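# Close and latch the door with the mobile arm robot

## Task

Push the door fully shut so that its latch catches. At the end, no object other than the robot and the door may sit even partly within the area marked by yellow floor tape (resting on the tape line itself is allowed). The coffee table must be standing upright, and the robot must not have fallen or be left leaning. A result that holds only while the robot is pressing on it does not count.

## Robot and tools

Robot: a TidyBot++ mobile base (0.54 m long, 0.50 m wide, 0.38 m tall) on four powered casters. It carries one seven-joint arm ending in a two-finger gripper. The shoulder sits 0.12 m ahead of the base centre and 0.68 m above the floor. Segment lengths: upper arm 0.42 m, forearm 0.31 m, hand 0.31 m from wrist to the hand point. Two cameras: base_camera (pinhole, 644x364 px) on the base, and wrist_camera (fisheye, 644x476 px), which looks along the hand.

Frames: the base frame has its origin on the floor below the base centre, x forward, y left, z up. hand_pose is reported in this frame and marks the spot midway between the finger pads; the hand's own z axis runs out along the fingers and its y axis is the closing direction. The odometry frame is the base frame as it was when the scene began. base_odometry heading is positive to the left, within -3.142 to 3.142, and counts wheel turns, so slip looks like travel; expect a few cm and several degrees of drift over many moves. base_tilt is in degrees, positive when leaning forward or right, with a fixed bias of up to about 1 degree.

execute_actions: argument actions is a list holding exactly one action or none (none just reports state and images). One action may contain base, joints, or both, plus optional speeds; its motions start together. base holds exactly one relative move, measured from where the base was in the latest state report: translate_m (metres, +forward, -2 to 2), strafe_m (metres, +left, -2 to 2) or rotate_rad (radians, +counter-clockwise from above, -6.3 to 6.3). joints holds absolute targets in radians for the single arm, keyed by name: joint_1_rad (any angle; positive turns the arm clockwise from above, opposite to rotate_rad), joint_2_rad (shoulder, -2.249 to 2.249), joint_3_rad (any angle), joint_4_rad (elbow, -2.579 to 2.579), joint_5_rad (any angle), joint_6_rad (wrist, -2.099 to 2.099), joint_7_rad (any angle; hand down, positive is counter-clockwise from above, and 1.57 puts the fingers opening left-right), plus gripper_pos from 0 (open, about 85 mm gap) to 1 (closed, squeezing roughly 100 N per finger). Any-angle joints take the short way, so turn large amounts in steps under half a turn. speeds caps top speed for that action only: translate_m and strafe_m 0.05 to 0.5 m/s, rotate_rad 0.1 to 1.57 rad/s (defaults are the maxima). A base move needing over 8.667 s is refused; no action runs beyond 15 s. cameras picks which images come back: a list of base_camera, wrist_camera or all; omitted or null means all, [] means none. An unknown key, name or out-of-range number refuses the whole call and nothing moves. Joints or base left out of an action may keep pushing toward earlier targets.

Arm geometry, with joint_1_rad = 0, joint_3_rad = 3.14, joint_5_rad = 0 (roughly the start pose, arm in the base's x-z plane): tilt from vertical (positive leaning forward) is joint_2_rad for the upper arm, joint_2_rad - joint_4_rad for the forearm, and that minus joint_6_rad for the hand. Hand point offset from the shoulder: forward = sum of length x sin(tilt), up = sum of length x cos(tilt). The arm begins folded with the hand down. A downward hand reaches at most about 0.94 m up, and only near the base.

wait: seconds from 0 to 10; commands nothing new and returns state and images. zoom_image: camera (base_camera or wrist_camera) and region [x0, y0, x1, y1] in pixels from the top-left, at most 504 by 504, on that camera's latest full image. read_manual: section "licences" only; no motion. finished_scene: scene number; ends the scene permanently and reports success.

Result lines: joint_positions, hand_pose, gripper_pos, motor_effort (percent of maximum, positive toward larger joint values, bracketed number is the peak during the last action; readings are biased and noisy), Motor temperatures (one per arm joint). base_status and joint_status tell how motions ended: done; off_target (stopped short, may still push); contact_stop or time_out (target dropped, holding in place). For the base, done only means the wheels turned enough; a blocked base can report done while well short. joint command not followed, with a cause line, means a self-collision check held back the arm targets (the gripper still acts); not_followed joints may be retried on later actions. on_its_own lists motion that was not commanded. ARM HIT means a hard knock against the base or the arm itself; nothing prevents the arm hitting the base. If a reply's call reports a stop, its later motion calls are skipped.

Accuracy: friction can leave joints a bit off target even with done, and the hand typically ends 1-2 cm off (more when stretched out). To correct, send each joint its previous command plus (wanted - read). Held loads make the arm sag; never command a loaded joint to its read angle. Trust images over hand_pose.

Hazards: if the arm snags something about 0.8 m or higher while the base drives, the robot can topple; sideways force on a raised hand can lift wheels. Back off to right a lean. A joint torque sensor over its limit (104.5 N m for joints 1-4, 51.3 N m for 5-7; warnings at 56.7 and 29.4) freezes the arm and gripper for 10 s and skips the rest of the call, though the base continues. Motors heat while holding loads: MOTOR HOT at 60 °C, and at 75 °C an OVER-TEMPERATURE FAULT lets the arm sink and unreached keys read limit_stop_at_motor_heat; resend them. Between replies the robot holds its last command. Loose items may be nudged occasionally. Avoid slamming the door, hard shoves, knocking the coffee table over, dropping things, and pushing anything into the taped area.

Each tool is called as name(argument=value, ...), one argument or row to a line, values as JSON.

## Session

I'll start by checking the robot's state and camera views.

execute_actions(
  actions=[],
)

Scene clock: 0.00 s.
Motor temperatures (°C, as the motors report them): [32 32 26 28 36 35 35]
base_odometry: x=+0.000 y=+0.000 heading=+0.000 (m, m, rad; odometry frame)
base_tilt: forward=-0.9 right=-0.2 (deg)
base_status: not commanded
joint_positions: joint_1_rad=+0.037 joint_2_rad=-0.349 joint_3_rad=+3.114 joint_4_rad=-2.552 joint_5_rad=+0.017 joint_6_rad=-0.909 joint_7_rad=+1.546 gripper_pos=+0.000
joint_status: not commanded
motor_effort: joint_1_rad=+0 joint_2_rad=-2 joint_3_rad=+0 joint_4_rad=+12 joint_5_rad=-1 joint_6_rad=+0 joint_7_rad=+0 (%)
hand_pose: x=+0.2374 y=-0.0052 z=+0.5801 quat_wxyz=(+0.012, +1.000, -0.013, +0.014) (m; base frame)
pictures: base_camera, wrist_camera
Images, in order (width x height): base_camera 644x364, wrist_camera 644x476.

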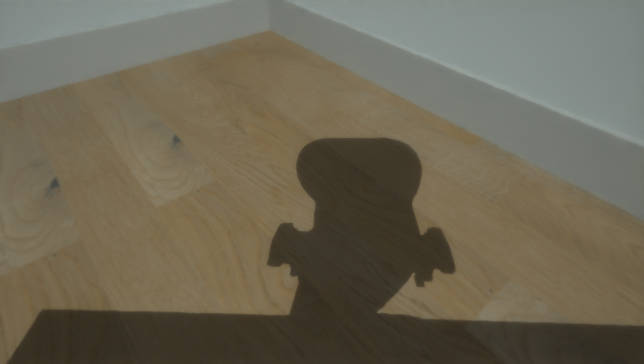

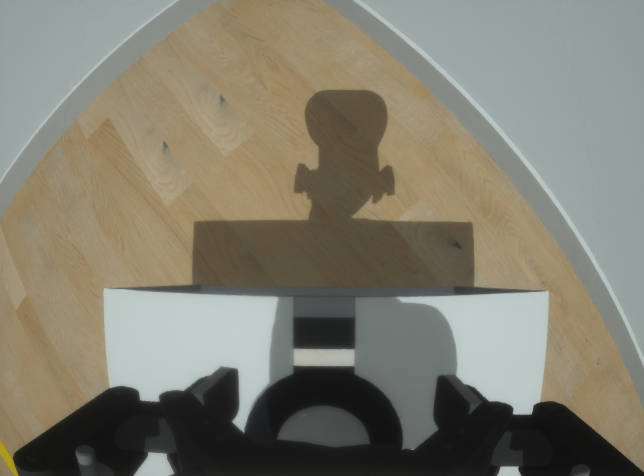

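execute_actions(
  actions=[
    {"base": {"rotate_rad": 2.4}, "joints": {"joint_6_rad": 0.25}},
  ],
)

Scene clock: 34.27 s.
Motor temperatures (°C, as the motors report them): [32 32 26 28 36 35 35]
base_odometry: x=+0.000 y=+0.000 heading=+2.399 (m, m, rad; odometry frame)
base_tilt: forward=-1.0 right=-0.2 (deg)
base_status: done
joint_positions: joint_1_rad=+0.037 joint_2_rad=-0.349 joint_3_rad=+3.114 joint_4_rad=-2.549 joint_5_rad=+0.017 joint_6_rad=+0.230 joint_7_rad=+1.546 gripper_pos=+0.000
joint_status: all done
motor_effort: joint_1_rad=+0(1) joint_2_rad=-7(7) joint_3_rad=-1(0) joint_4_rad=+17(17) joint_5_rad=-1(1) joint_6_rad=+7(9) joint_7_rad=+0(0) (%)
hand_pose: x=+0.5158 y=-0.0011 z=+0.7707 quat_wxyz=(+0.003, +0.834, -0.005, +0.552) (m; base frame)
pictures: base_camera, wrist_camera
Images, in order (width x height): base_camera 644x364, wrist_camera 644x476.

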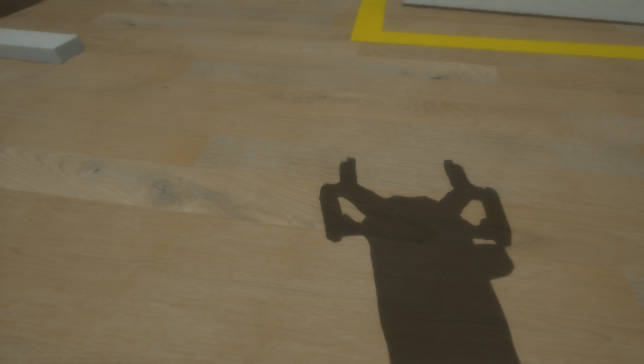

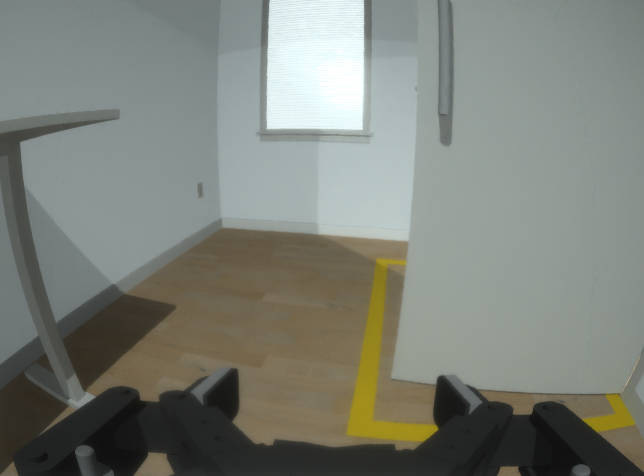

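execute_actions(
  actions=[
    {"base": {"strafe_m": 0.16}},
  ],
)

execute_actions(
  actions=[
    {"base": {"translate_m": 1.0}},
  ],
)

Scene clock: 72.80 s.
Motor temperatures (°C, as the motors report them): [32 32 26 28 36 35 35]
base_odometry: x=-0.108 y=-0.118 heading=+2.400 (m, m, rad; odometry frame)
base_tilt: forward=-0.9 right=-0.2 (deg)
base_status: done
joint_positions: joint_1_rad=+0.037 joint_2_rad=-0.349 joint_3_rad=+3.114 joint_4_rad=-2.549 joint_5_rad=+0.017 joint_6_rad=+0.230 joint_7_rad=+1.546 gripper_pos=+0.000
joint_status: not commanded
motor_effort: joint_1_rad=+0(1) joint_2_rad=-6(7) joint_3_rad=+0(1) joint_4_rad=+18(18) joint_5_rad=-1(1) joint_6_rad=+7(8) joint_7_rad=+0(0) (%)
hand_pose: x=+0.5158 y=-0.0009 z=+0.7707 quat_wxyz=(+0.003, +0.834, -0.004, +0.552) (m; base frame)
pictures: base_camera, wrist_camera
Images, in order (width x height): base_camera 644x364, wrist_camera 644x476.

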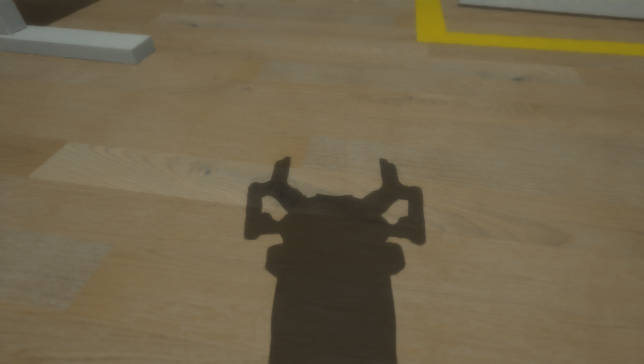

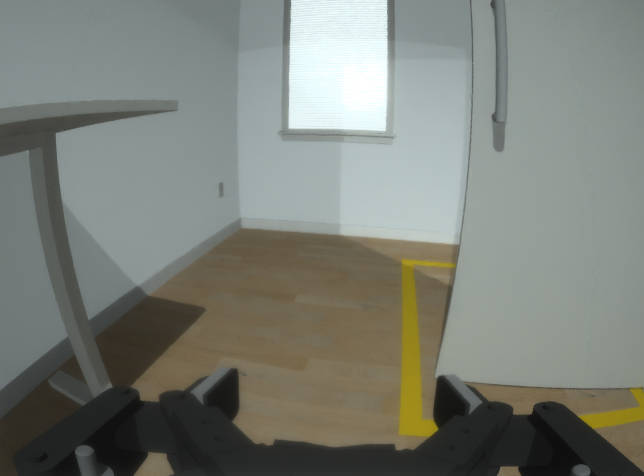

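Scene clock: 76.17 s.
Motor temperatures (°C, as the motors report them): [32 32 26 28 36 35 35]
base_odometry: x=-0.846 y=+0.557 heading=+2.401 (m, m, rad; odometry frame)
base_tilt: forward=-0.9 right=-0.2 (deg)
base_status: done
joint_positions: joint_1_rad=+0.037 joint_2_rad=-0.349 joint_3_rad=+3.114 joint_4_rad=-2.549 joint_5_rad=+0.017 joint_6_rad=+0.230 joint_7_rad=+1.546 gripper_pos=+0.000
joint_status: not commanded
motor_effort: joint_1_rad=+0(1) joint_2_rad=-7(9) joint_3_rad=+0(0) joint_4_rad=+17(18) joint_5_rad=-1(1) joint_6_rad=+8(8) joint_7_rad=+0(0) (%)
hand_pose: x=+0.5158 y=-0.0009 z=+0.7707 quat_wxyz=(+0.003, +0.834, -0.004, +0.552) (m; base frame)
pictures: base_camera, wrist_camera
Images, in order (width x height): base_camera 644x364, wrist_camera 644x476.

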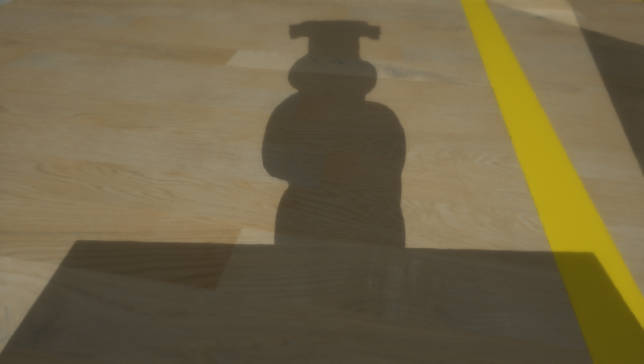

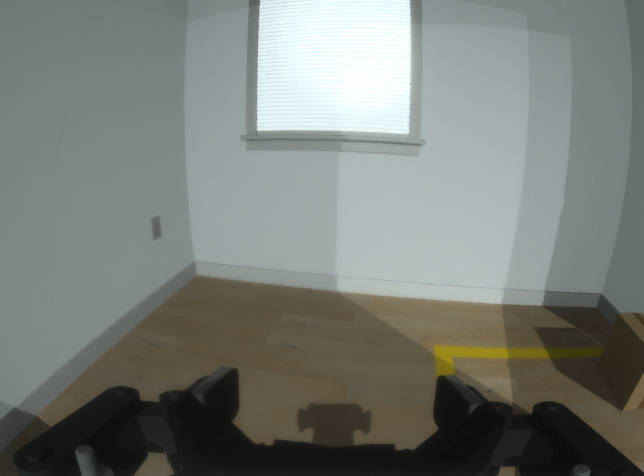

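execute_actions(
  actions=[
    {"base": {"translate_m": 0.65}},
  ],
  cameras=[],
)

execute_actions(
  actions=[
    {"base": {"rotate_rad": -1.705}, "joints": {"joint_6_rad": 0.05}},
  ],
)

Scene clock: 85.47 s.
Motor temperatures (°C, as the motors report them): [32 32 26 29 36 36 35]
base_odometry: x=-1.326 y=+0.995 heading=+2.401 (m, m, rad; odometry frame)
base_tilt: forward=-0.9 right=-0.2 (deg)
base_status: done
joint_positions: joint_1_rad=+0.037 joint_2_rad=-0.349 joint_3_rad=+3.114 joint_4_rad=-2.549 joint_5_rad=+0.017 joint_6_rad=+0.230 joint_7_rad=+1.546 gripper_pos=+0.000
joint_status: not commanded
motor_effort: joint_1_rad=+0(0) joint_2_rad=-7(9) joint_3_rad=+0(0) joint_4_rad=+17(18) joint_5_rad=-1(1) joint_6_rad=+8(8) joint_7_rad=+0(0) (%)
hand_pose: x=+0.5158 y=-0.0009 z=+0.7707 quat_wxyz=(+0.003, +0.834, -0.004, +0.552) (m; base frame)
pictures: none
No camera images: the call's "cameras" was empty. Leave "cameras" out to get every camera's image.

Scene clock: 87.87 s.
Motor temperatures (°C, as the motors report them): [32 32 26 29 36 36 35]
base_odometry: x=-1.326 y=+0.995 heading=+0.696 (m, m, rad; odometry frame)
base_tilt: forward=-0.9 right=-0.2 (deg)
base_status: done
joint_positions: joint_1_rad=+0.037 joint_2_rad=-0.349 joint_3_rad=+3.114 joint_4_rad=-2.553 joint_5_rad=+0.017 joint_6_rad=+0.080 joint_7_rad=+1.546 gripper_pos=+0.000
joint_status: all done
motor_effort: joint_1_rad=+0(1) joint_2_rad=-6(7) joint_3_rad=+0(1) joint_4_rad=+16(19) joint_5_rad=-1(1) joint_6_rad=+7(8) joint_7_rad=+0(1) (%)
hand_pose: x=+0.4932 y=-0.0019 z=+0.7274 quat_wxyz=(+0.004, +0.873, -0.006, +0.487) (m; base frame)
pictures: base_camera, wrist_camera
Images, in order (width x height): base_camera 644x364, wrist_camera 644x476.

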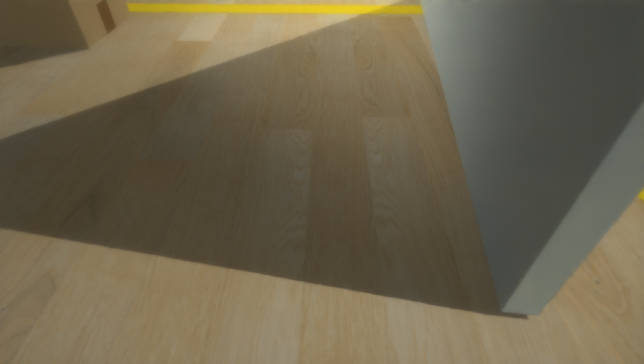

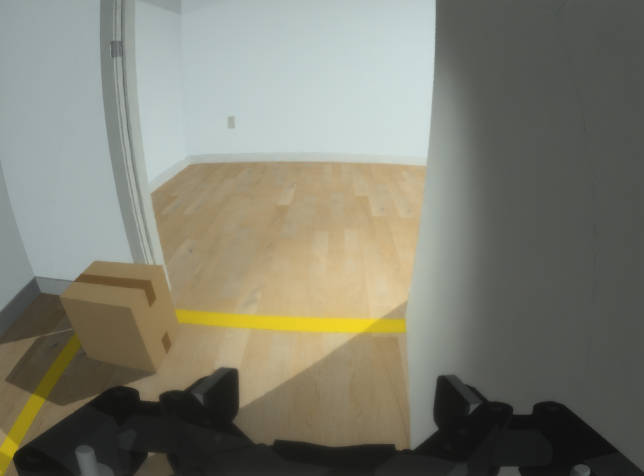

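zoom_image(
  camera="wrist_camera",
  region=[0, 220, 260, 476],
)

Region (0, 220, 260, 476) of wrist_camera's 644x476 image, scaled by 1.938; it fills the top 496 rows of this view, and the rest is white.

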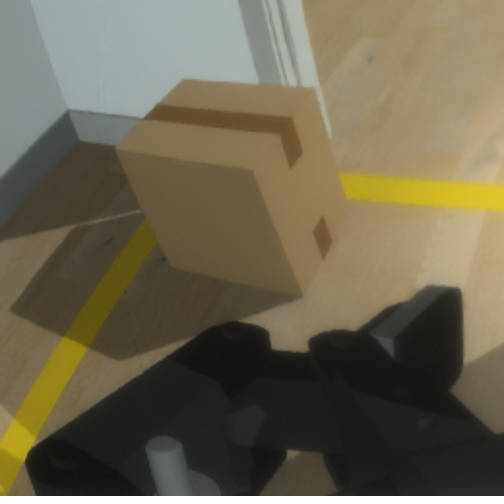

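execute_actions(
  actions=[
    {"base": {"strafe_m": 0.22}, "joints": {"joint_1_rad": -1.57, "joint_6_rad": -0.4}},
  ],
)

Scene clock: 172.43 s.
Motor temperatures (°C, as the motors report them): [32 33 26 29 36 35 35]
base_odometry: x=-1.467 y=+1.164 heading=+0.696 (m, m, rad; odometry frame)
base_tilt: forward=-0.9 right=-0.2 (deg)
base_status: done
joint_positions: joint_1_rad=-1.551 joint_2_rad=-0.349 joint_3_rad=+3.114 joint_4_rad=-2.553 joint_5_rad=+0.017 joint_6_rad=-0.355 joint_7_rad=+1.546 gripper_pos=+0.000
joint_status: all done
motor_effort: joint_1_rad=+0(1) joint_2_rad=-5(6) joint_3_rad=+0(1) joint_4_rad=+16(17) joint_5_rad=-1(1) joint_6_rad=+4(7) joint_7_rad=+0(1) (%)
hand_pose: x=+0.1181 y=+0.2806 z=+0.6311 quat_wxyz=(-0.199, +0.678, +0.677, +0.207) (m; base frame)
pictures: base_camera, wrist_camera
Images, in order (width x height): base_camera 644x364, wrist_camera 644x476.

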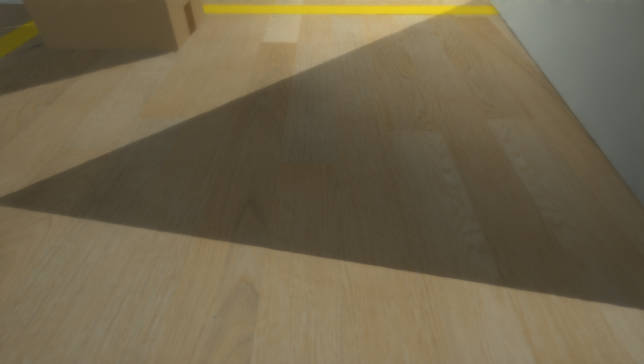

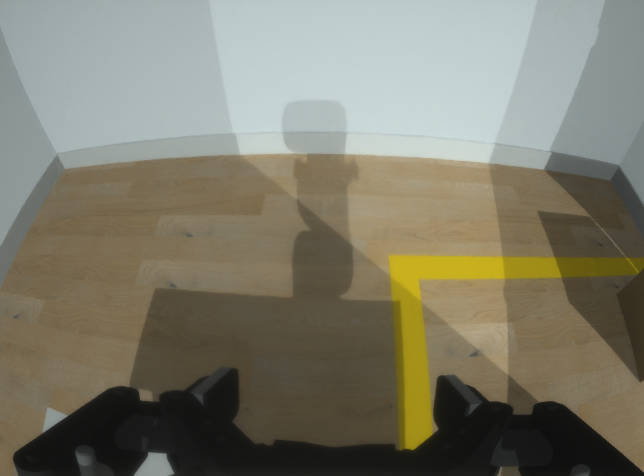

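execute_actions(
  actions=[
    {"base": {"translate_m": 0.65}},
  ],
)

Scene clock: 195.33 s.
Motor temperatures (°C, as the motors report them): [32 33 26 29 36 35 35]
base_odometry: x=-0.968 y=+1.581 heading=+0.696 (m, m, rad; odometry frame)
base_tilt: forward=-0.9 right=-0.2 (deg)
base_status: done
joint_positions: joint_1_rad=-1.551 joint_2_rad=-0.349 joint_3_rad=+3.114 joint_4_rad=-2.553 joint_5_rad=+0.017 joint_6_rad=-0.355 joint_7_rad=+1.546 gripper_pos=+0.000
joint_status: not commanded
motor_effort: joint_1_rad=+0(0) joint_2_rad=-5(6) joint_3_rad=+0(1) joint_4_rad=+16(15) joint_5_rad=-1(1) joint_6_rad=+4(5) joint_7_rad=+0(0) (%)
hand_pose: x=+0.1181 y=+0.2805 z=+0.6310 quat_wxyz=(-0.199, +0.678, +0.677, +0.207) (m; base frame)
pictures: base_camera, wrist_camera
Images, in order (width x height): base_camera 644x364, wrist_camera 644x476.

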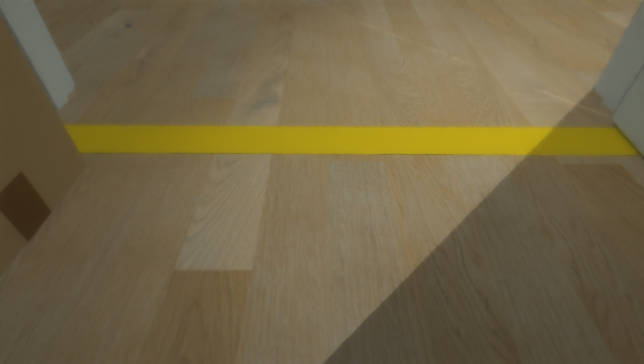

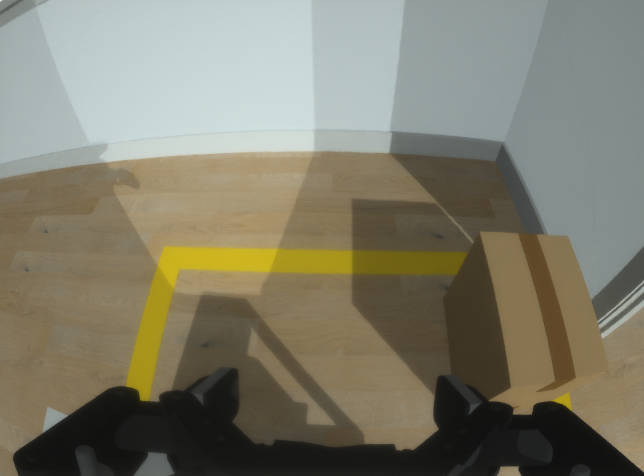

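execute_actions(
  actions=[
    {"base": {"translate_m": 0.36}},
  ],
)

Scene clock: 216.87 s.
Motor temperatures (°C, as the motors report them): [32 33 26 29 36 35 35]
base_odometry: x=-0.692 y=+1.812 heading=+0.696 (m, m, rad; odometry frame)
base_tilt: forward=-0.9 right=-0.2 (deg)
base_status: done
joint_positions: joint_1_rad=-1.551 joint_2_rad=-0.349 joint_3_rad=+3.114 joint_4_rad=-2.553 joint_5_rad=+0.017 joint_6_rad=-0.355 joint_7_rad=+1.546 gripper_pos=+0.000
joint_status: not commanded
motor_effort: joint_1_rad=+0(1) joint_2_rad=-5(6) joint_3_rad=+0(0) joint_4_rad=+15(16) joint_5_rad=-1(0) joint_6_rad=+5(5) joint_7_rad=+0(0) (%)
hand_pose: x=+0.1181 y=+0.2805 z=+0.6310 quat_wxyz=(-0.199, +0.678, +0.677, +0.207) (m; base frame)
pictures: base_camera, wrist_camera
Images, in order (width x height): base_camera 644x364, wrist_camera 644x476.

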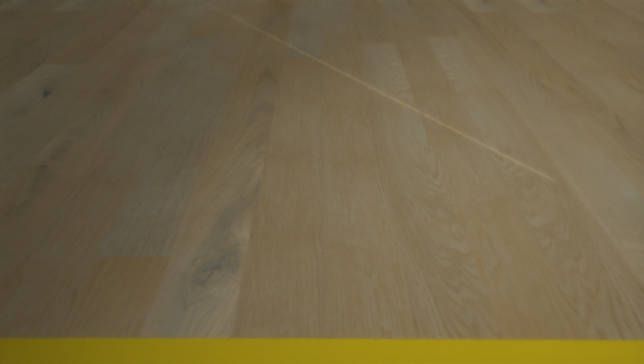

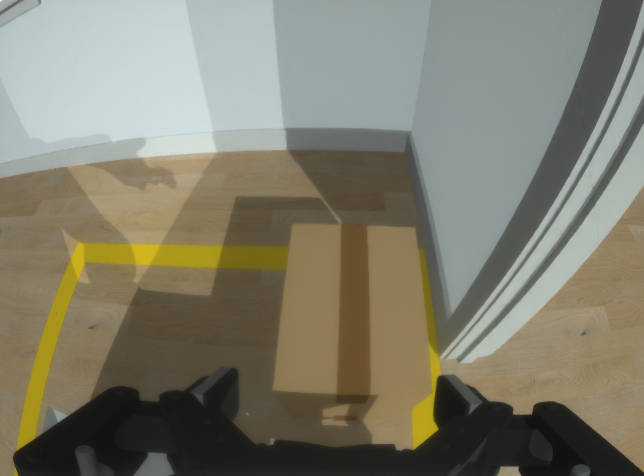

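execute_actions(
  actions=[
    {"base": {"strafe_m": 0.52}, "speeds": {"strafe_m": 0.2}},
  ],
)

Scene clock: 224.27 s.
Motor temperatures (°C, as the motors report them): [32 33 26 29 36 35 35]
base_odometry: x=-1.025 y=+2.211 heading=+0.696 (m, m, rad; odometry frame)
base_tilt: forward=-1.0 right=-0.2 (deg)
base_status: done
joint_positions: joint_1_rad=-1.551 joint_2_rad=-0.348 joint_3_rad=+3.114 joint_4_rad=-2.553 joint_5_rad=+0.017 joint_6_rad=-0.359 joint_7_rad=+1.546 gripper_pos=+0.000
joint_status: not commanded
motor_effort: joint_1_rad=+0(1) joint_2_rad=-5(9) joint_3_rad=+0(0) joint_4_rad=+15(17) joint_5_rad=-1(1) joint_6_rad=+5(5) joint_7_rad=+0(0) (%)
hand_pose: x=+0.1181 y=+0.2797 z=+0.6305 quat_wxyz=(-0.198, +0.678, +0.677, +0.205) (m; base frame)
pictures: base_camera, wrist_camera
Images, in order (width x height): base_camera 644x364, wrist_camera 644x476.

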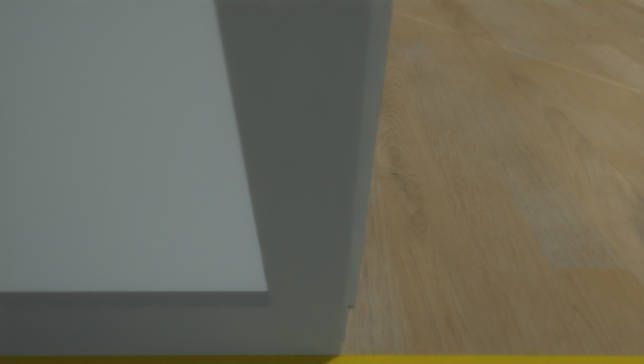

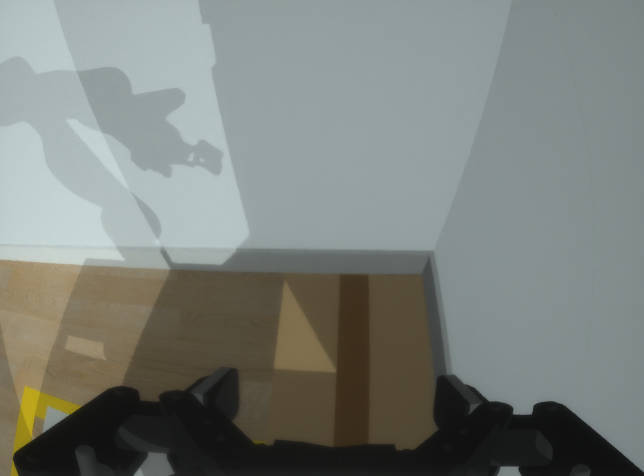

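execute_actions(
  actions=[
    {"base": {"strafe_m": 0.1}, "speeds": {"strafe_m": 0.2}},
  ],
)

Scene clock: 229.23 s.
Motor temperatures (°C, as the motors report them): [32 33 26 29 36 35 35]
base_odometry: x=-1.089 y=+2.287 heading=+0.696 (m, m, rad; odometry frame)
base_tilt: forward=-1.0 right=-0.2 (deg)
base_status: done
joint_positions: joint_1_rad=-1.551 joint_2_rad=-0.348 joint_3_rad=+3.114 joint_4_rad=-2.553 joint_5_rad=+0.017 joint_6_rad=-0.359 joint_7_rad=+1.546 gripper_pos=+0.000
joint_status: not commanded
motor_effort: joint_1_rad=-1(0) joint_2_rad=-4(6) joint_3_rad=-1(0) joint_4_rad=+16(17) joint_5_rad=-1(0) joint_6_rad=+5(6) joint_7_rad=+0(0) (%)
hand_pose: x=+0.1181 y=+0.2796 z=+0.6304 quat_wxyz=(-0.198, +0.678, +0.677, +0.205) (m; base frame)
pictures: base_camera, wrist_camera
Images, in order (width x height): base_camera 644x364, wrist_camera 644x476.

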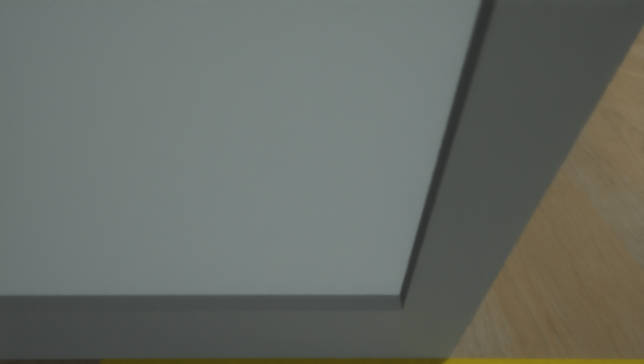

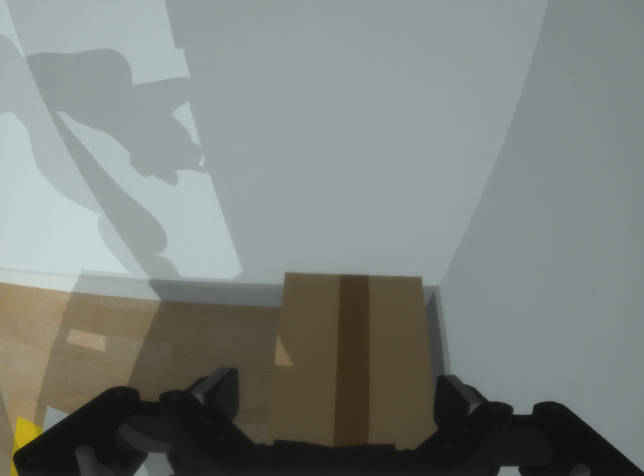

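execute_actions(
  actions=[
    {"base": {"translate_m": -0.98}, "joints": {"joint_1_rad": -3.6, "joint_6_rad": 0.15, "gripper_pos": 1.0}},
  ],
)

Scene clock: 352.57 s.
Motor temperatures (°C, as the motors report them): [32 33 26 29 36 35 35]
base_odometry: x=-1.841 y=+1.659 heading=+0.696 (m, m, rad; odometry frame)
base_tilt: forward=-1.0 right=-0.2 (deg)
base_status: done
joint_positions: joint_1_rad=-3.581 joint_2_rad=-0.348 joint_3_rad=+3.114 joint_4_rad=-2.553 joint_5_rad=+0.017 joint_6_rad=+0.106 joint_7_rad=+1.546 gripper_pos=+0.999
joint_status: all done
motor_effort: joint_1_rad=+0(2) joint_2_rad=-6(8) joint_3_rad=+0(0) joint_4_rad=+17(18) joint_5_rad=-1(1) joint_6_rad=+7(8) joint_7_rad=-1(0) (%)
hand_pose: x=-0.2180 y=-0.1721 z=+0.7343 quat_wxyz=(-0.485, -0.199, +0.844, -0.114) (m; base frame)
pictures: base_camera, wrist_camera
Images, in order (width x height): base_camera 644x364, wrist_camera 644x476.

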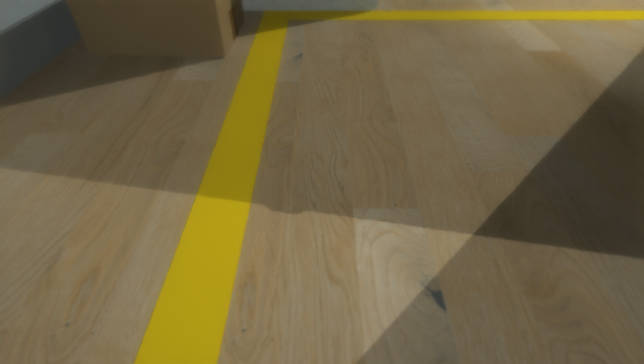

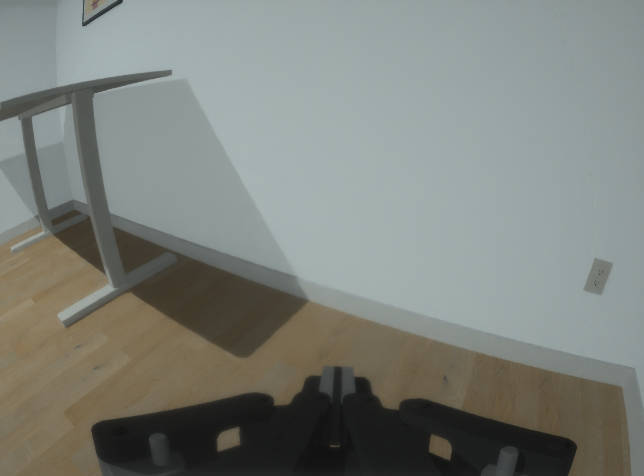

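execute_actions(
  actions=[
    {"base": {"strafe_m": -1.12}, "joints": {"joint_1_rad": -4.93, "joint_2_rad": 0.45, "joint_4_rad": -2.57, "joint_6_rad": 1.0}},
  ],
)

Scene clock: 374.27 s.
Motor temperatures (°C, as the motors report them): [32 33 26 29 36 36 35]
base_odometry: x=-1.124 y=+0.799 heading=+0.696 (m, m, rad; odometry frame)
base_tilt: forward=-0.9 right=-0.2 (deg)
base_status: done
joint_positions: joint_1_rad=-4.914 joint_2_rad=+0.435 joint_3_rad=+3.114 joint_4_rad=-2.555 joint_5_rad=+0.017 joint_6_rad=+0.956 joint_7_rad=+1.546 gripper_pos=+0.999
joint_status: all done
motor_effort: joint_1_rad=+0(1) joint_2_rad=-23(23) joint_3_rad=-1(2) joint_4_rad=+6(19) joint_5_rad=-1(0) joint_6_rad=+8(7) joint_7_rad=+0(1) (%)
hand_pose: x=+0.2384 y=-0.4885 z=+0.6137 quat_wxyz=(-0.316, -0.662, +0.534, -0.421) (m; base frame)
pictures: base_camera, wrist_camera
Images, in order (width x height): base_camera 644x364, wrist_camera 644x476.

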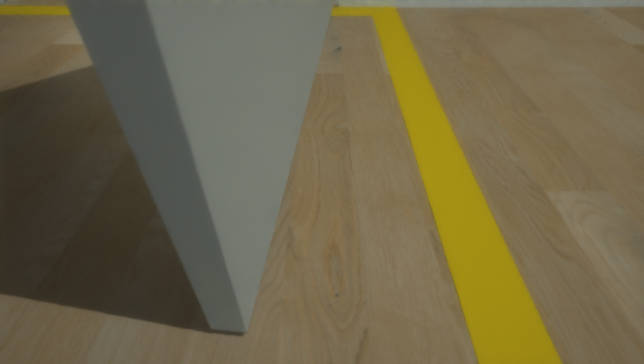

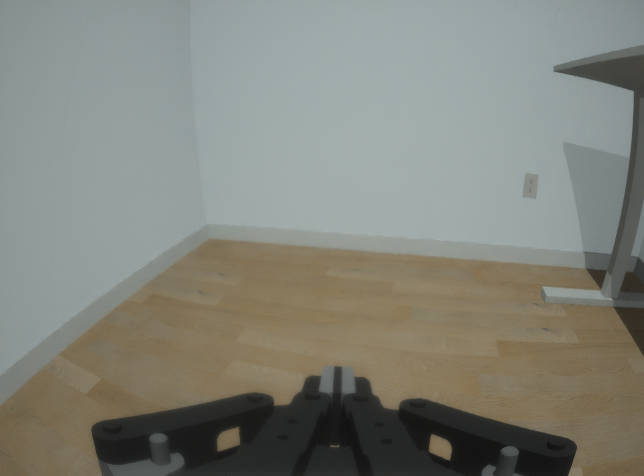

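execute_actions(
  actions=[
    {"joints": {"joint_1_rad": -6.11}},
  ],
)

Scene clock: 387.93 s.
Motor temperatures (°C, as the motors report them): [32 33 26 29 36 36 35]
base_odometry: x=-1.124 y=+0.799 heading=+0.696 (m, m, rad; odometry frame)
base_tilt: forward=-0.9 right=-0.2 (deg)
base_status: not commanded
joint_positions: joint_1_rad=-6.094 joint_2_rad=+0.435 joint_3_rad=+3.114 joint_4_rad=-2.555 joint_5_rad=+0.017 joint_6_rad=+0.956 joint_7_rad=+1.546 gripper_pos=+0.999
joint_status: all done
motor_effort: joint_1_rad=+0(0) joint_2_rad=-23(23) joint_3_rad=-2(2) joint_4_rad=+7(7) joint_5_rad=-1(0) joint_6_rad=+8(8) joint_7_rad=+0(0) (%)
hand_pose: x=+0.6161 y=-0.0756 z=+0.6137 quat_wxyz=(-0.028, -0.847, +0.076, -0.525) (m; base frame)
pictures: base_camera, wrist_camera
Images, in order (width x height): base_camera 644x364, wrist_camera 644x476.

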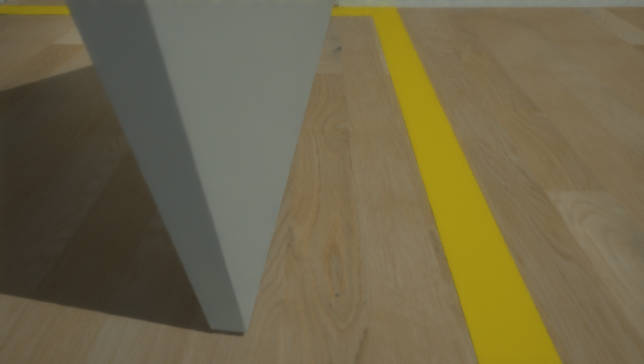

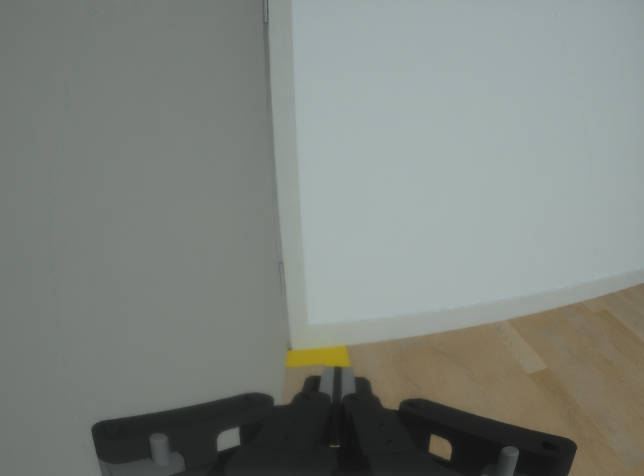

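execute_actions(
  actions=[
    {"base": {"strafe_m": 0.58}, "speeds": {"strafe_m": 0.22}},
  ],
)

Scene clock: 395.73 s.
Motor temperatures (°C, as the motors report them): [32 33 26 29 36 36 35]
base_odometry: x=-1.496 y=+1.244 heading=+0.696 (m, m, rad; odometry frame)
base_tilt: forward=-0.9 right=-0.2 (deg)
base_status: done
joint_positions: joint_1_rad=-6.100 joint_2_rad=+0.436 joint_3_rad=+3.120 joint_4_rad=-2.556 joint_5_rad=+0.001 joint_6_rad=+0.961 joint_7_rad=+1.546 gripper_pos=+0.999
joint_status: not commanded
motor_effort: joint_1_rad=+0(14) joint_2_rad=-22(23) joint_3_rad=-1(15) joint_4_rad=+7(7) joint_5_rad=-1(11) joint_6_rad=+7(8) joint_7_rad=+0(1) (%)
hand_pose: x=+0.6158 y=-0.0795 z=+0.6142 quat_wxyz=(-0.032, -0.846, +0.082, -0.526) (m; base frame)
pictures: base_camera, wrist_camera
Images, in order (width x height): base_camera 644x364, wrist_camera 644x476.

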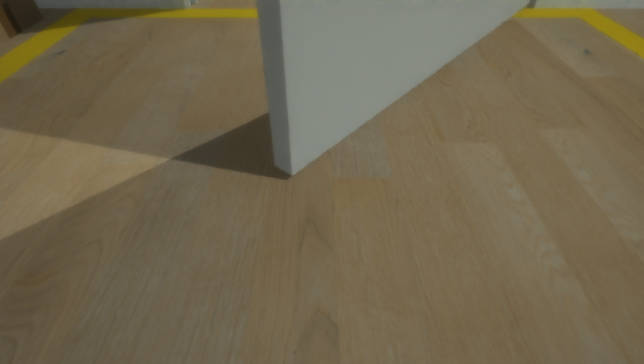

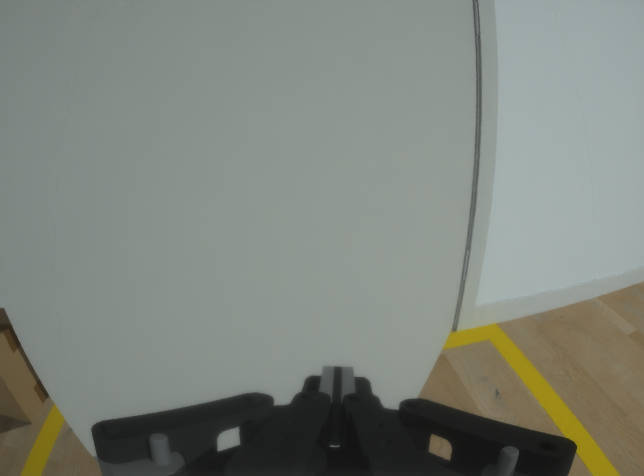

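execute_actions(
  actions=[
    {"base": {"translate_m": 0.47}, "joints": {"joint_1_rad": -6.25}, "speeds": {"translate_m": 0.22}},
  ],
)

Scene clock: 410.60 s.
Motor temperatures (°C, as the motors report them): [32 33 26 29 36 36 35]
base_odometry: x=-1.135 y=+1.545 heading=+0.696 (m, m, rad; odometry frame)
base_tilt: forward=-0.9 right=-0.2 (deg)
base_status: done
joint_positions: joint_1_rad=-6.231 joint_2_rad=+0.439 joint_3_rad=+3.125 joint_4_rad=-2.574 joint_5_rad=-0.006 joint_6_rad=+0.961 joint_7_rad=+1.546 gripper_pos=+0.999
joint_status: all done
motor_effort: joint_1_rad=+0(13) joint_2_rad=-22(24) joint_3_rad=-1(13) joint_4_rad=+6(22) joint_5_rad=-1(11) joint_6_rad=+8(14) joint_7_rad=+0(0) (%)
hand_pose: x=+0.6136 y=-0.0179 z=+0.6070 quat_wxyz=(-0.001, -0.855, +0.031, -0.518) (m; base frame)
pictures: base_camera, wrist_camera
Images, in order (width x height): base_camera 644x364, wrist_camera 644x476.

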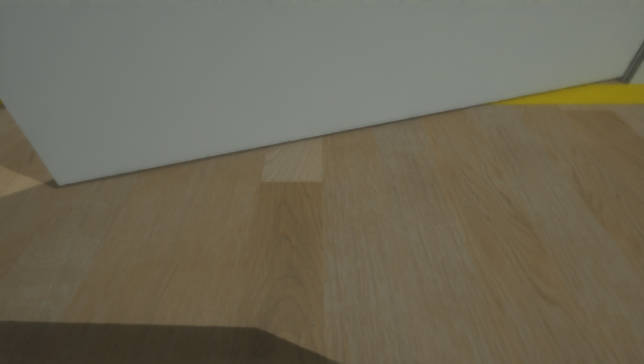

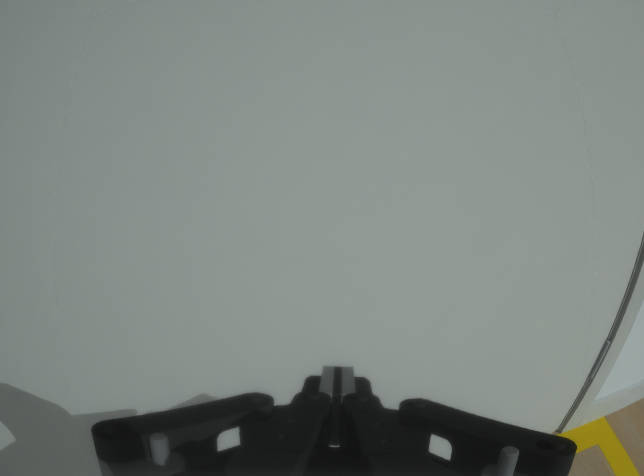

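execute_actions(
  actions=[
    {"base": {"translate_m": 0.2}, "joints": {"joint_1_rad": -6.58, "joint_4_rad": -2.42}, "speeds": {"translate_m": 0.1}},
  ],
)

Scene clock: 421.43 s.
Motor temperatures (°C, as the motors report them): [32 33 26 29 36 36 35]
base_odometry: x=-0.982 y=+1.674 heading=+0.696 (m, m, rad; odometry frame)
base_tilt: forward=-0.9 right=-0.2 (deg)
base_status: done
joint_positions: joint_1_rad=-6.563 joint_2_rad=+0.442 joint_3_rad=+3.121 joint_4_rad=-2.429 joint_5_rad=-0.007 joint_6_rad=+0.961 joint_7_rad=+1.546 gripper_pos=+0.999
joint_status: all done
motor_effort: joint_1_rad=+0(5) joint_2_rad=-25(26) joint_3_rad=-1(6) joint_4_rad=+9(25) joint_5_rad=-1(5) joint_6_rad=+8(14) joint_7_rad=+0(0) (%)
hand_pose: x=+0.6518 y=+0.1639 z=+0.6561 quat_wxyz=(+0.096, -0.809, -0.106, -0.570) (m; base frame)
pictures: base_camera, wrist_camera
Images, in order (width x height): base_camera 644x364, wrist_camera 644x476.

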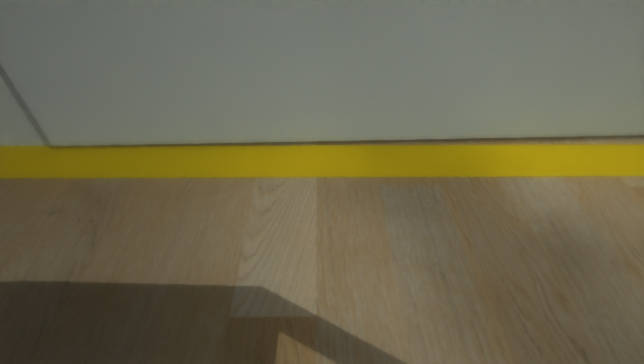

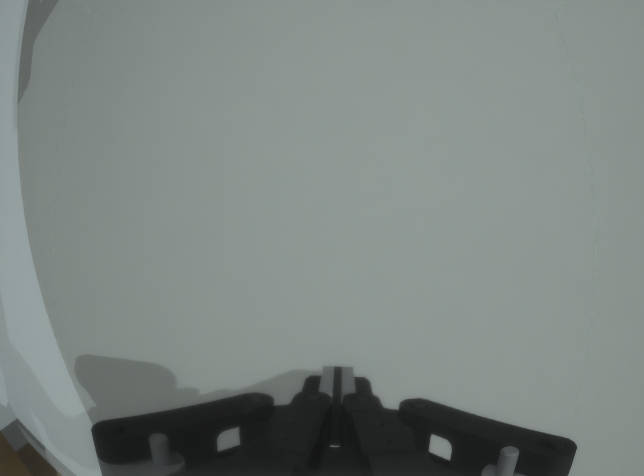

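execute_actions(
  actions=[
    {"base": {"translate_m": 0.05}, "speeds": {"translate_m": 0.07}},
  ],
)

Scene clock: 425.73 s.
Motor temperatures (°C, as the motors report them): [32 33 26 29 36 36 35]
base_odometry: x=-0.943 y=+1.706 heading=+0.696 (m, m, rad; odometry frame)
base_tilt: forward=-0.9 right=-0.2 (deg)
base_status: done
joint_positions: joint_1_rad=-6.573 joint_2_rad=+0.439 joint_3_rad=+3.111 joint_4_rad=-2.469 joint_5_rad=+0.000 joint_6_rad=+0.961 joint_7_rad=+1.546 gripper_pos=+0.999
joint_status: not commanded
motor_effort: joint_1_rad=+1(3) joint_2_rad=-22(27) joint_3_rad=+0(3) joint_4_rad=+18(27) joint_5_rad=-2(4) joint_6_rad=+10(12) joint_7_rad=+0(0) (%)
hand_pose: x=+0.6322 y=+0.1706 z=+0.6427 quat_wxyz=(+0.101, -0.819, -0.117, -0.553) (m; base frame)
pictures: base_camera, wrist_camera
Images, in order (width x height): base_camera 644x364, wrist_camera 644x476.

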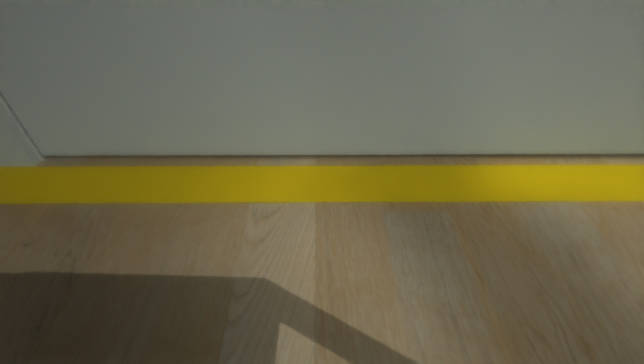

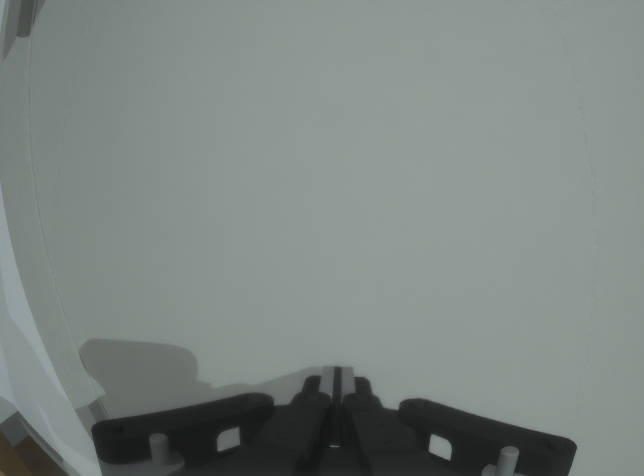

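zoom_image(
  camera="base_camera",
  region=[0, 120, 160, 210],
)

zoom_image(
  camera="base_camera",
  region=[484, 120, 644, 210],
)

Region (0, 120, 160, 210) of base_camera's 644x364 image, scaled by 3.150; it fills the top 284 rows of this view, and the rest is white.

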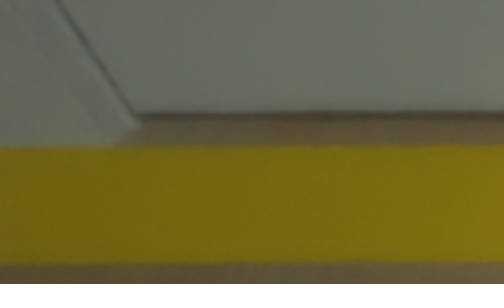

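Region (484, 120, 644, 210) of base_camera's 644x364 image, scaled by 3.150; it fills the top 284 rows of this view, and the rest is white.

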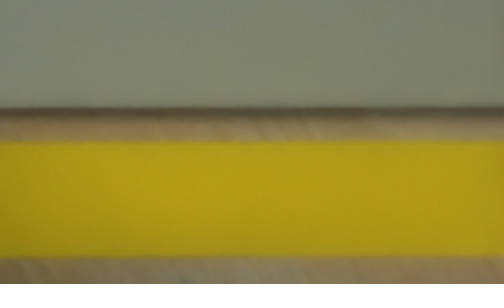

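execute_actions(
  actions=[
    {"base": {"translate_m": -0.12}, "joints": {"joint_1_rad": -7.0}},
  ],
)

Scene clock: 434.63 s.
Motor temperatures (°C, as the motors report them): [32 33 26 29 36 36 35]
base_odometry: x=-1.036 y=+1.629 heading=+0.696 (m, m, rad; odometry frame)
base_tilt: forward=-0.9 right=-0.2 (deg)
base_status: done
joint_positions: joint_1_rad=-6.983 joint_2_rad=+0.446 joint_3_rad=+3.113 joint_4_rad=-2.417 joint_5_rad=+0.000 joint_6_rad=+0.961 joint_7_rad=+1.546 gripper_pos=+0.999
joint_status: all done
motor_effort: joint_1_rad=+0(2) joint_2_rad=-25(26) joint_3_rad=-2(2) joint_4_rad=+9(18) joint_5_rad=+0(2) joint_6_rad=+8(10) joint_7_rad=+0(0) (%)
hand_pose: x=+0.5382 y=+0.3744 z=+0.6581 quat_wxyz=(+0.218, -0.766, -0.276, -0.539) (m; base frame)
pictures: base_camera, wrist_camera
Images, in order (width x height): base_camera 644x364, wrist_camera 644x476.

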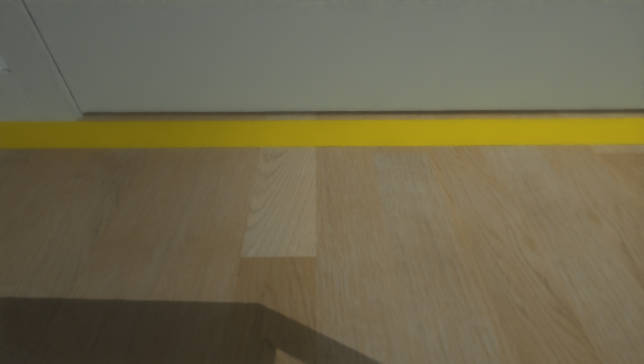

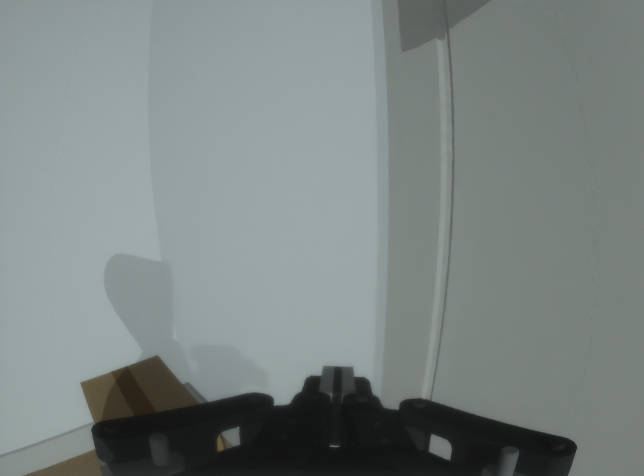

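zoom_image(
  camera="base_camera",
  region=[0, 80, 200, 160],
)

zoom_image(
  camera="base_camera",
  region=[444, 80, 644, 160],
)

zoom_image(
  camera="wrist_camera",
  region=[0, 320, 280, 476],
)

Region (0, 80, 200, 160) of base_camera's 644x364 image, scaled by 2.520; it fills the top 202 rows of this view, and the rest is white.

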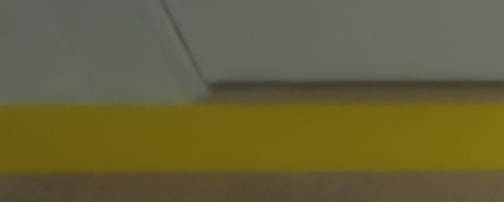

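Region (444, 80, 644, 160) of base_camera's 644x364 image, scaled by 2.520; it fills the top 202 rows of this view, and the rest is white.

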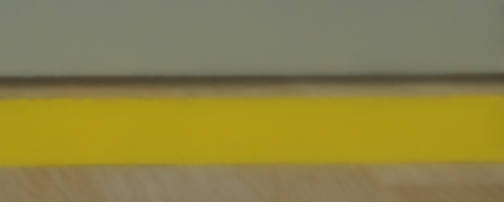

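Region (0, 320, 280, 476) of wrist_camera's 644x476 image, scaled by 1.800; it fills the top 281 rows of this view, and the rest is white.

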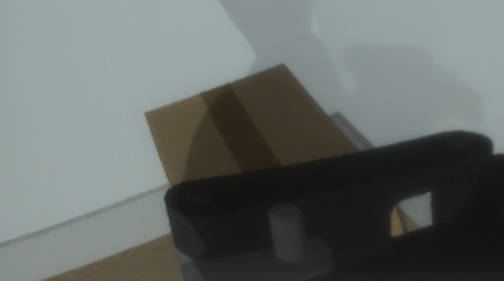

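finished_scene(
  scene=1,
)

The scene is finished: the task was done.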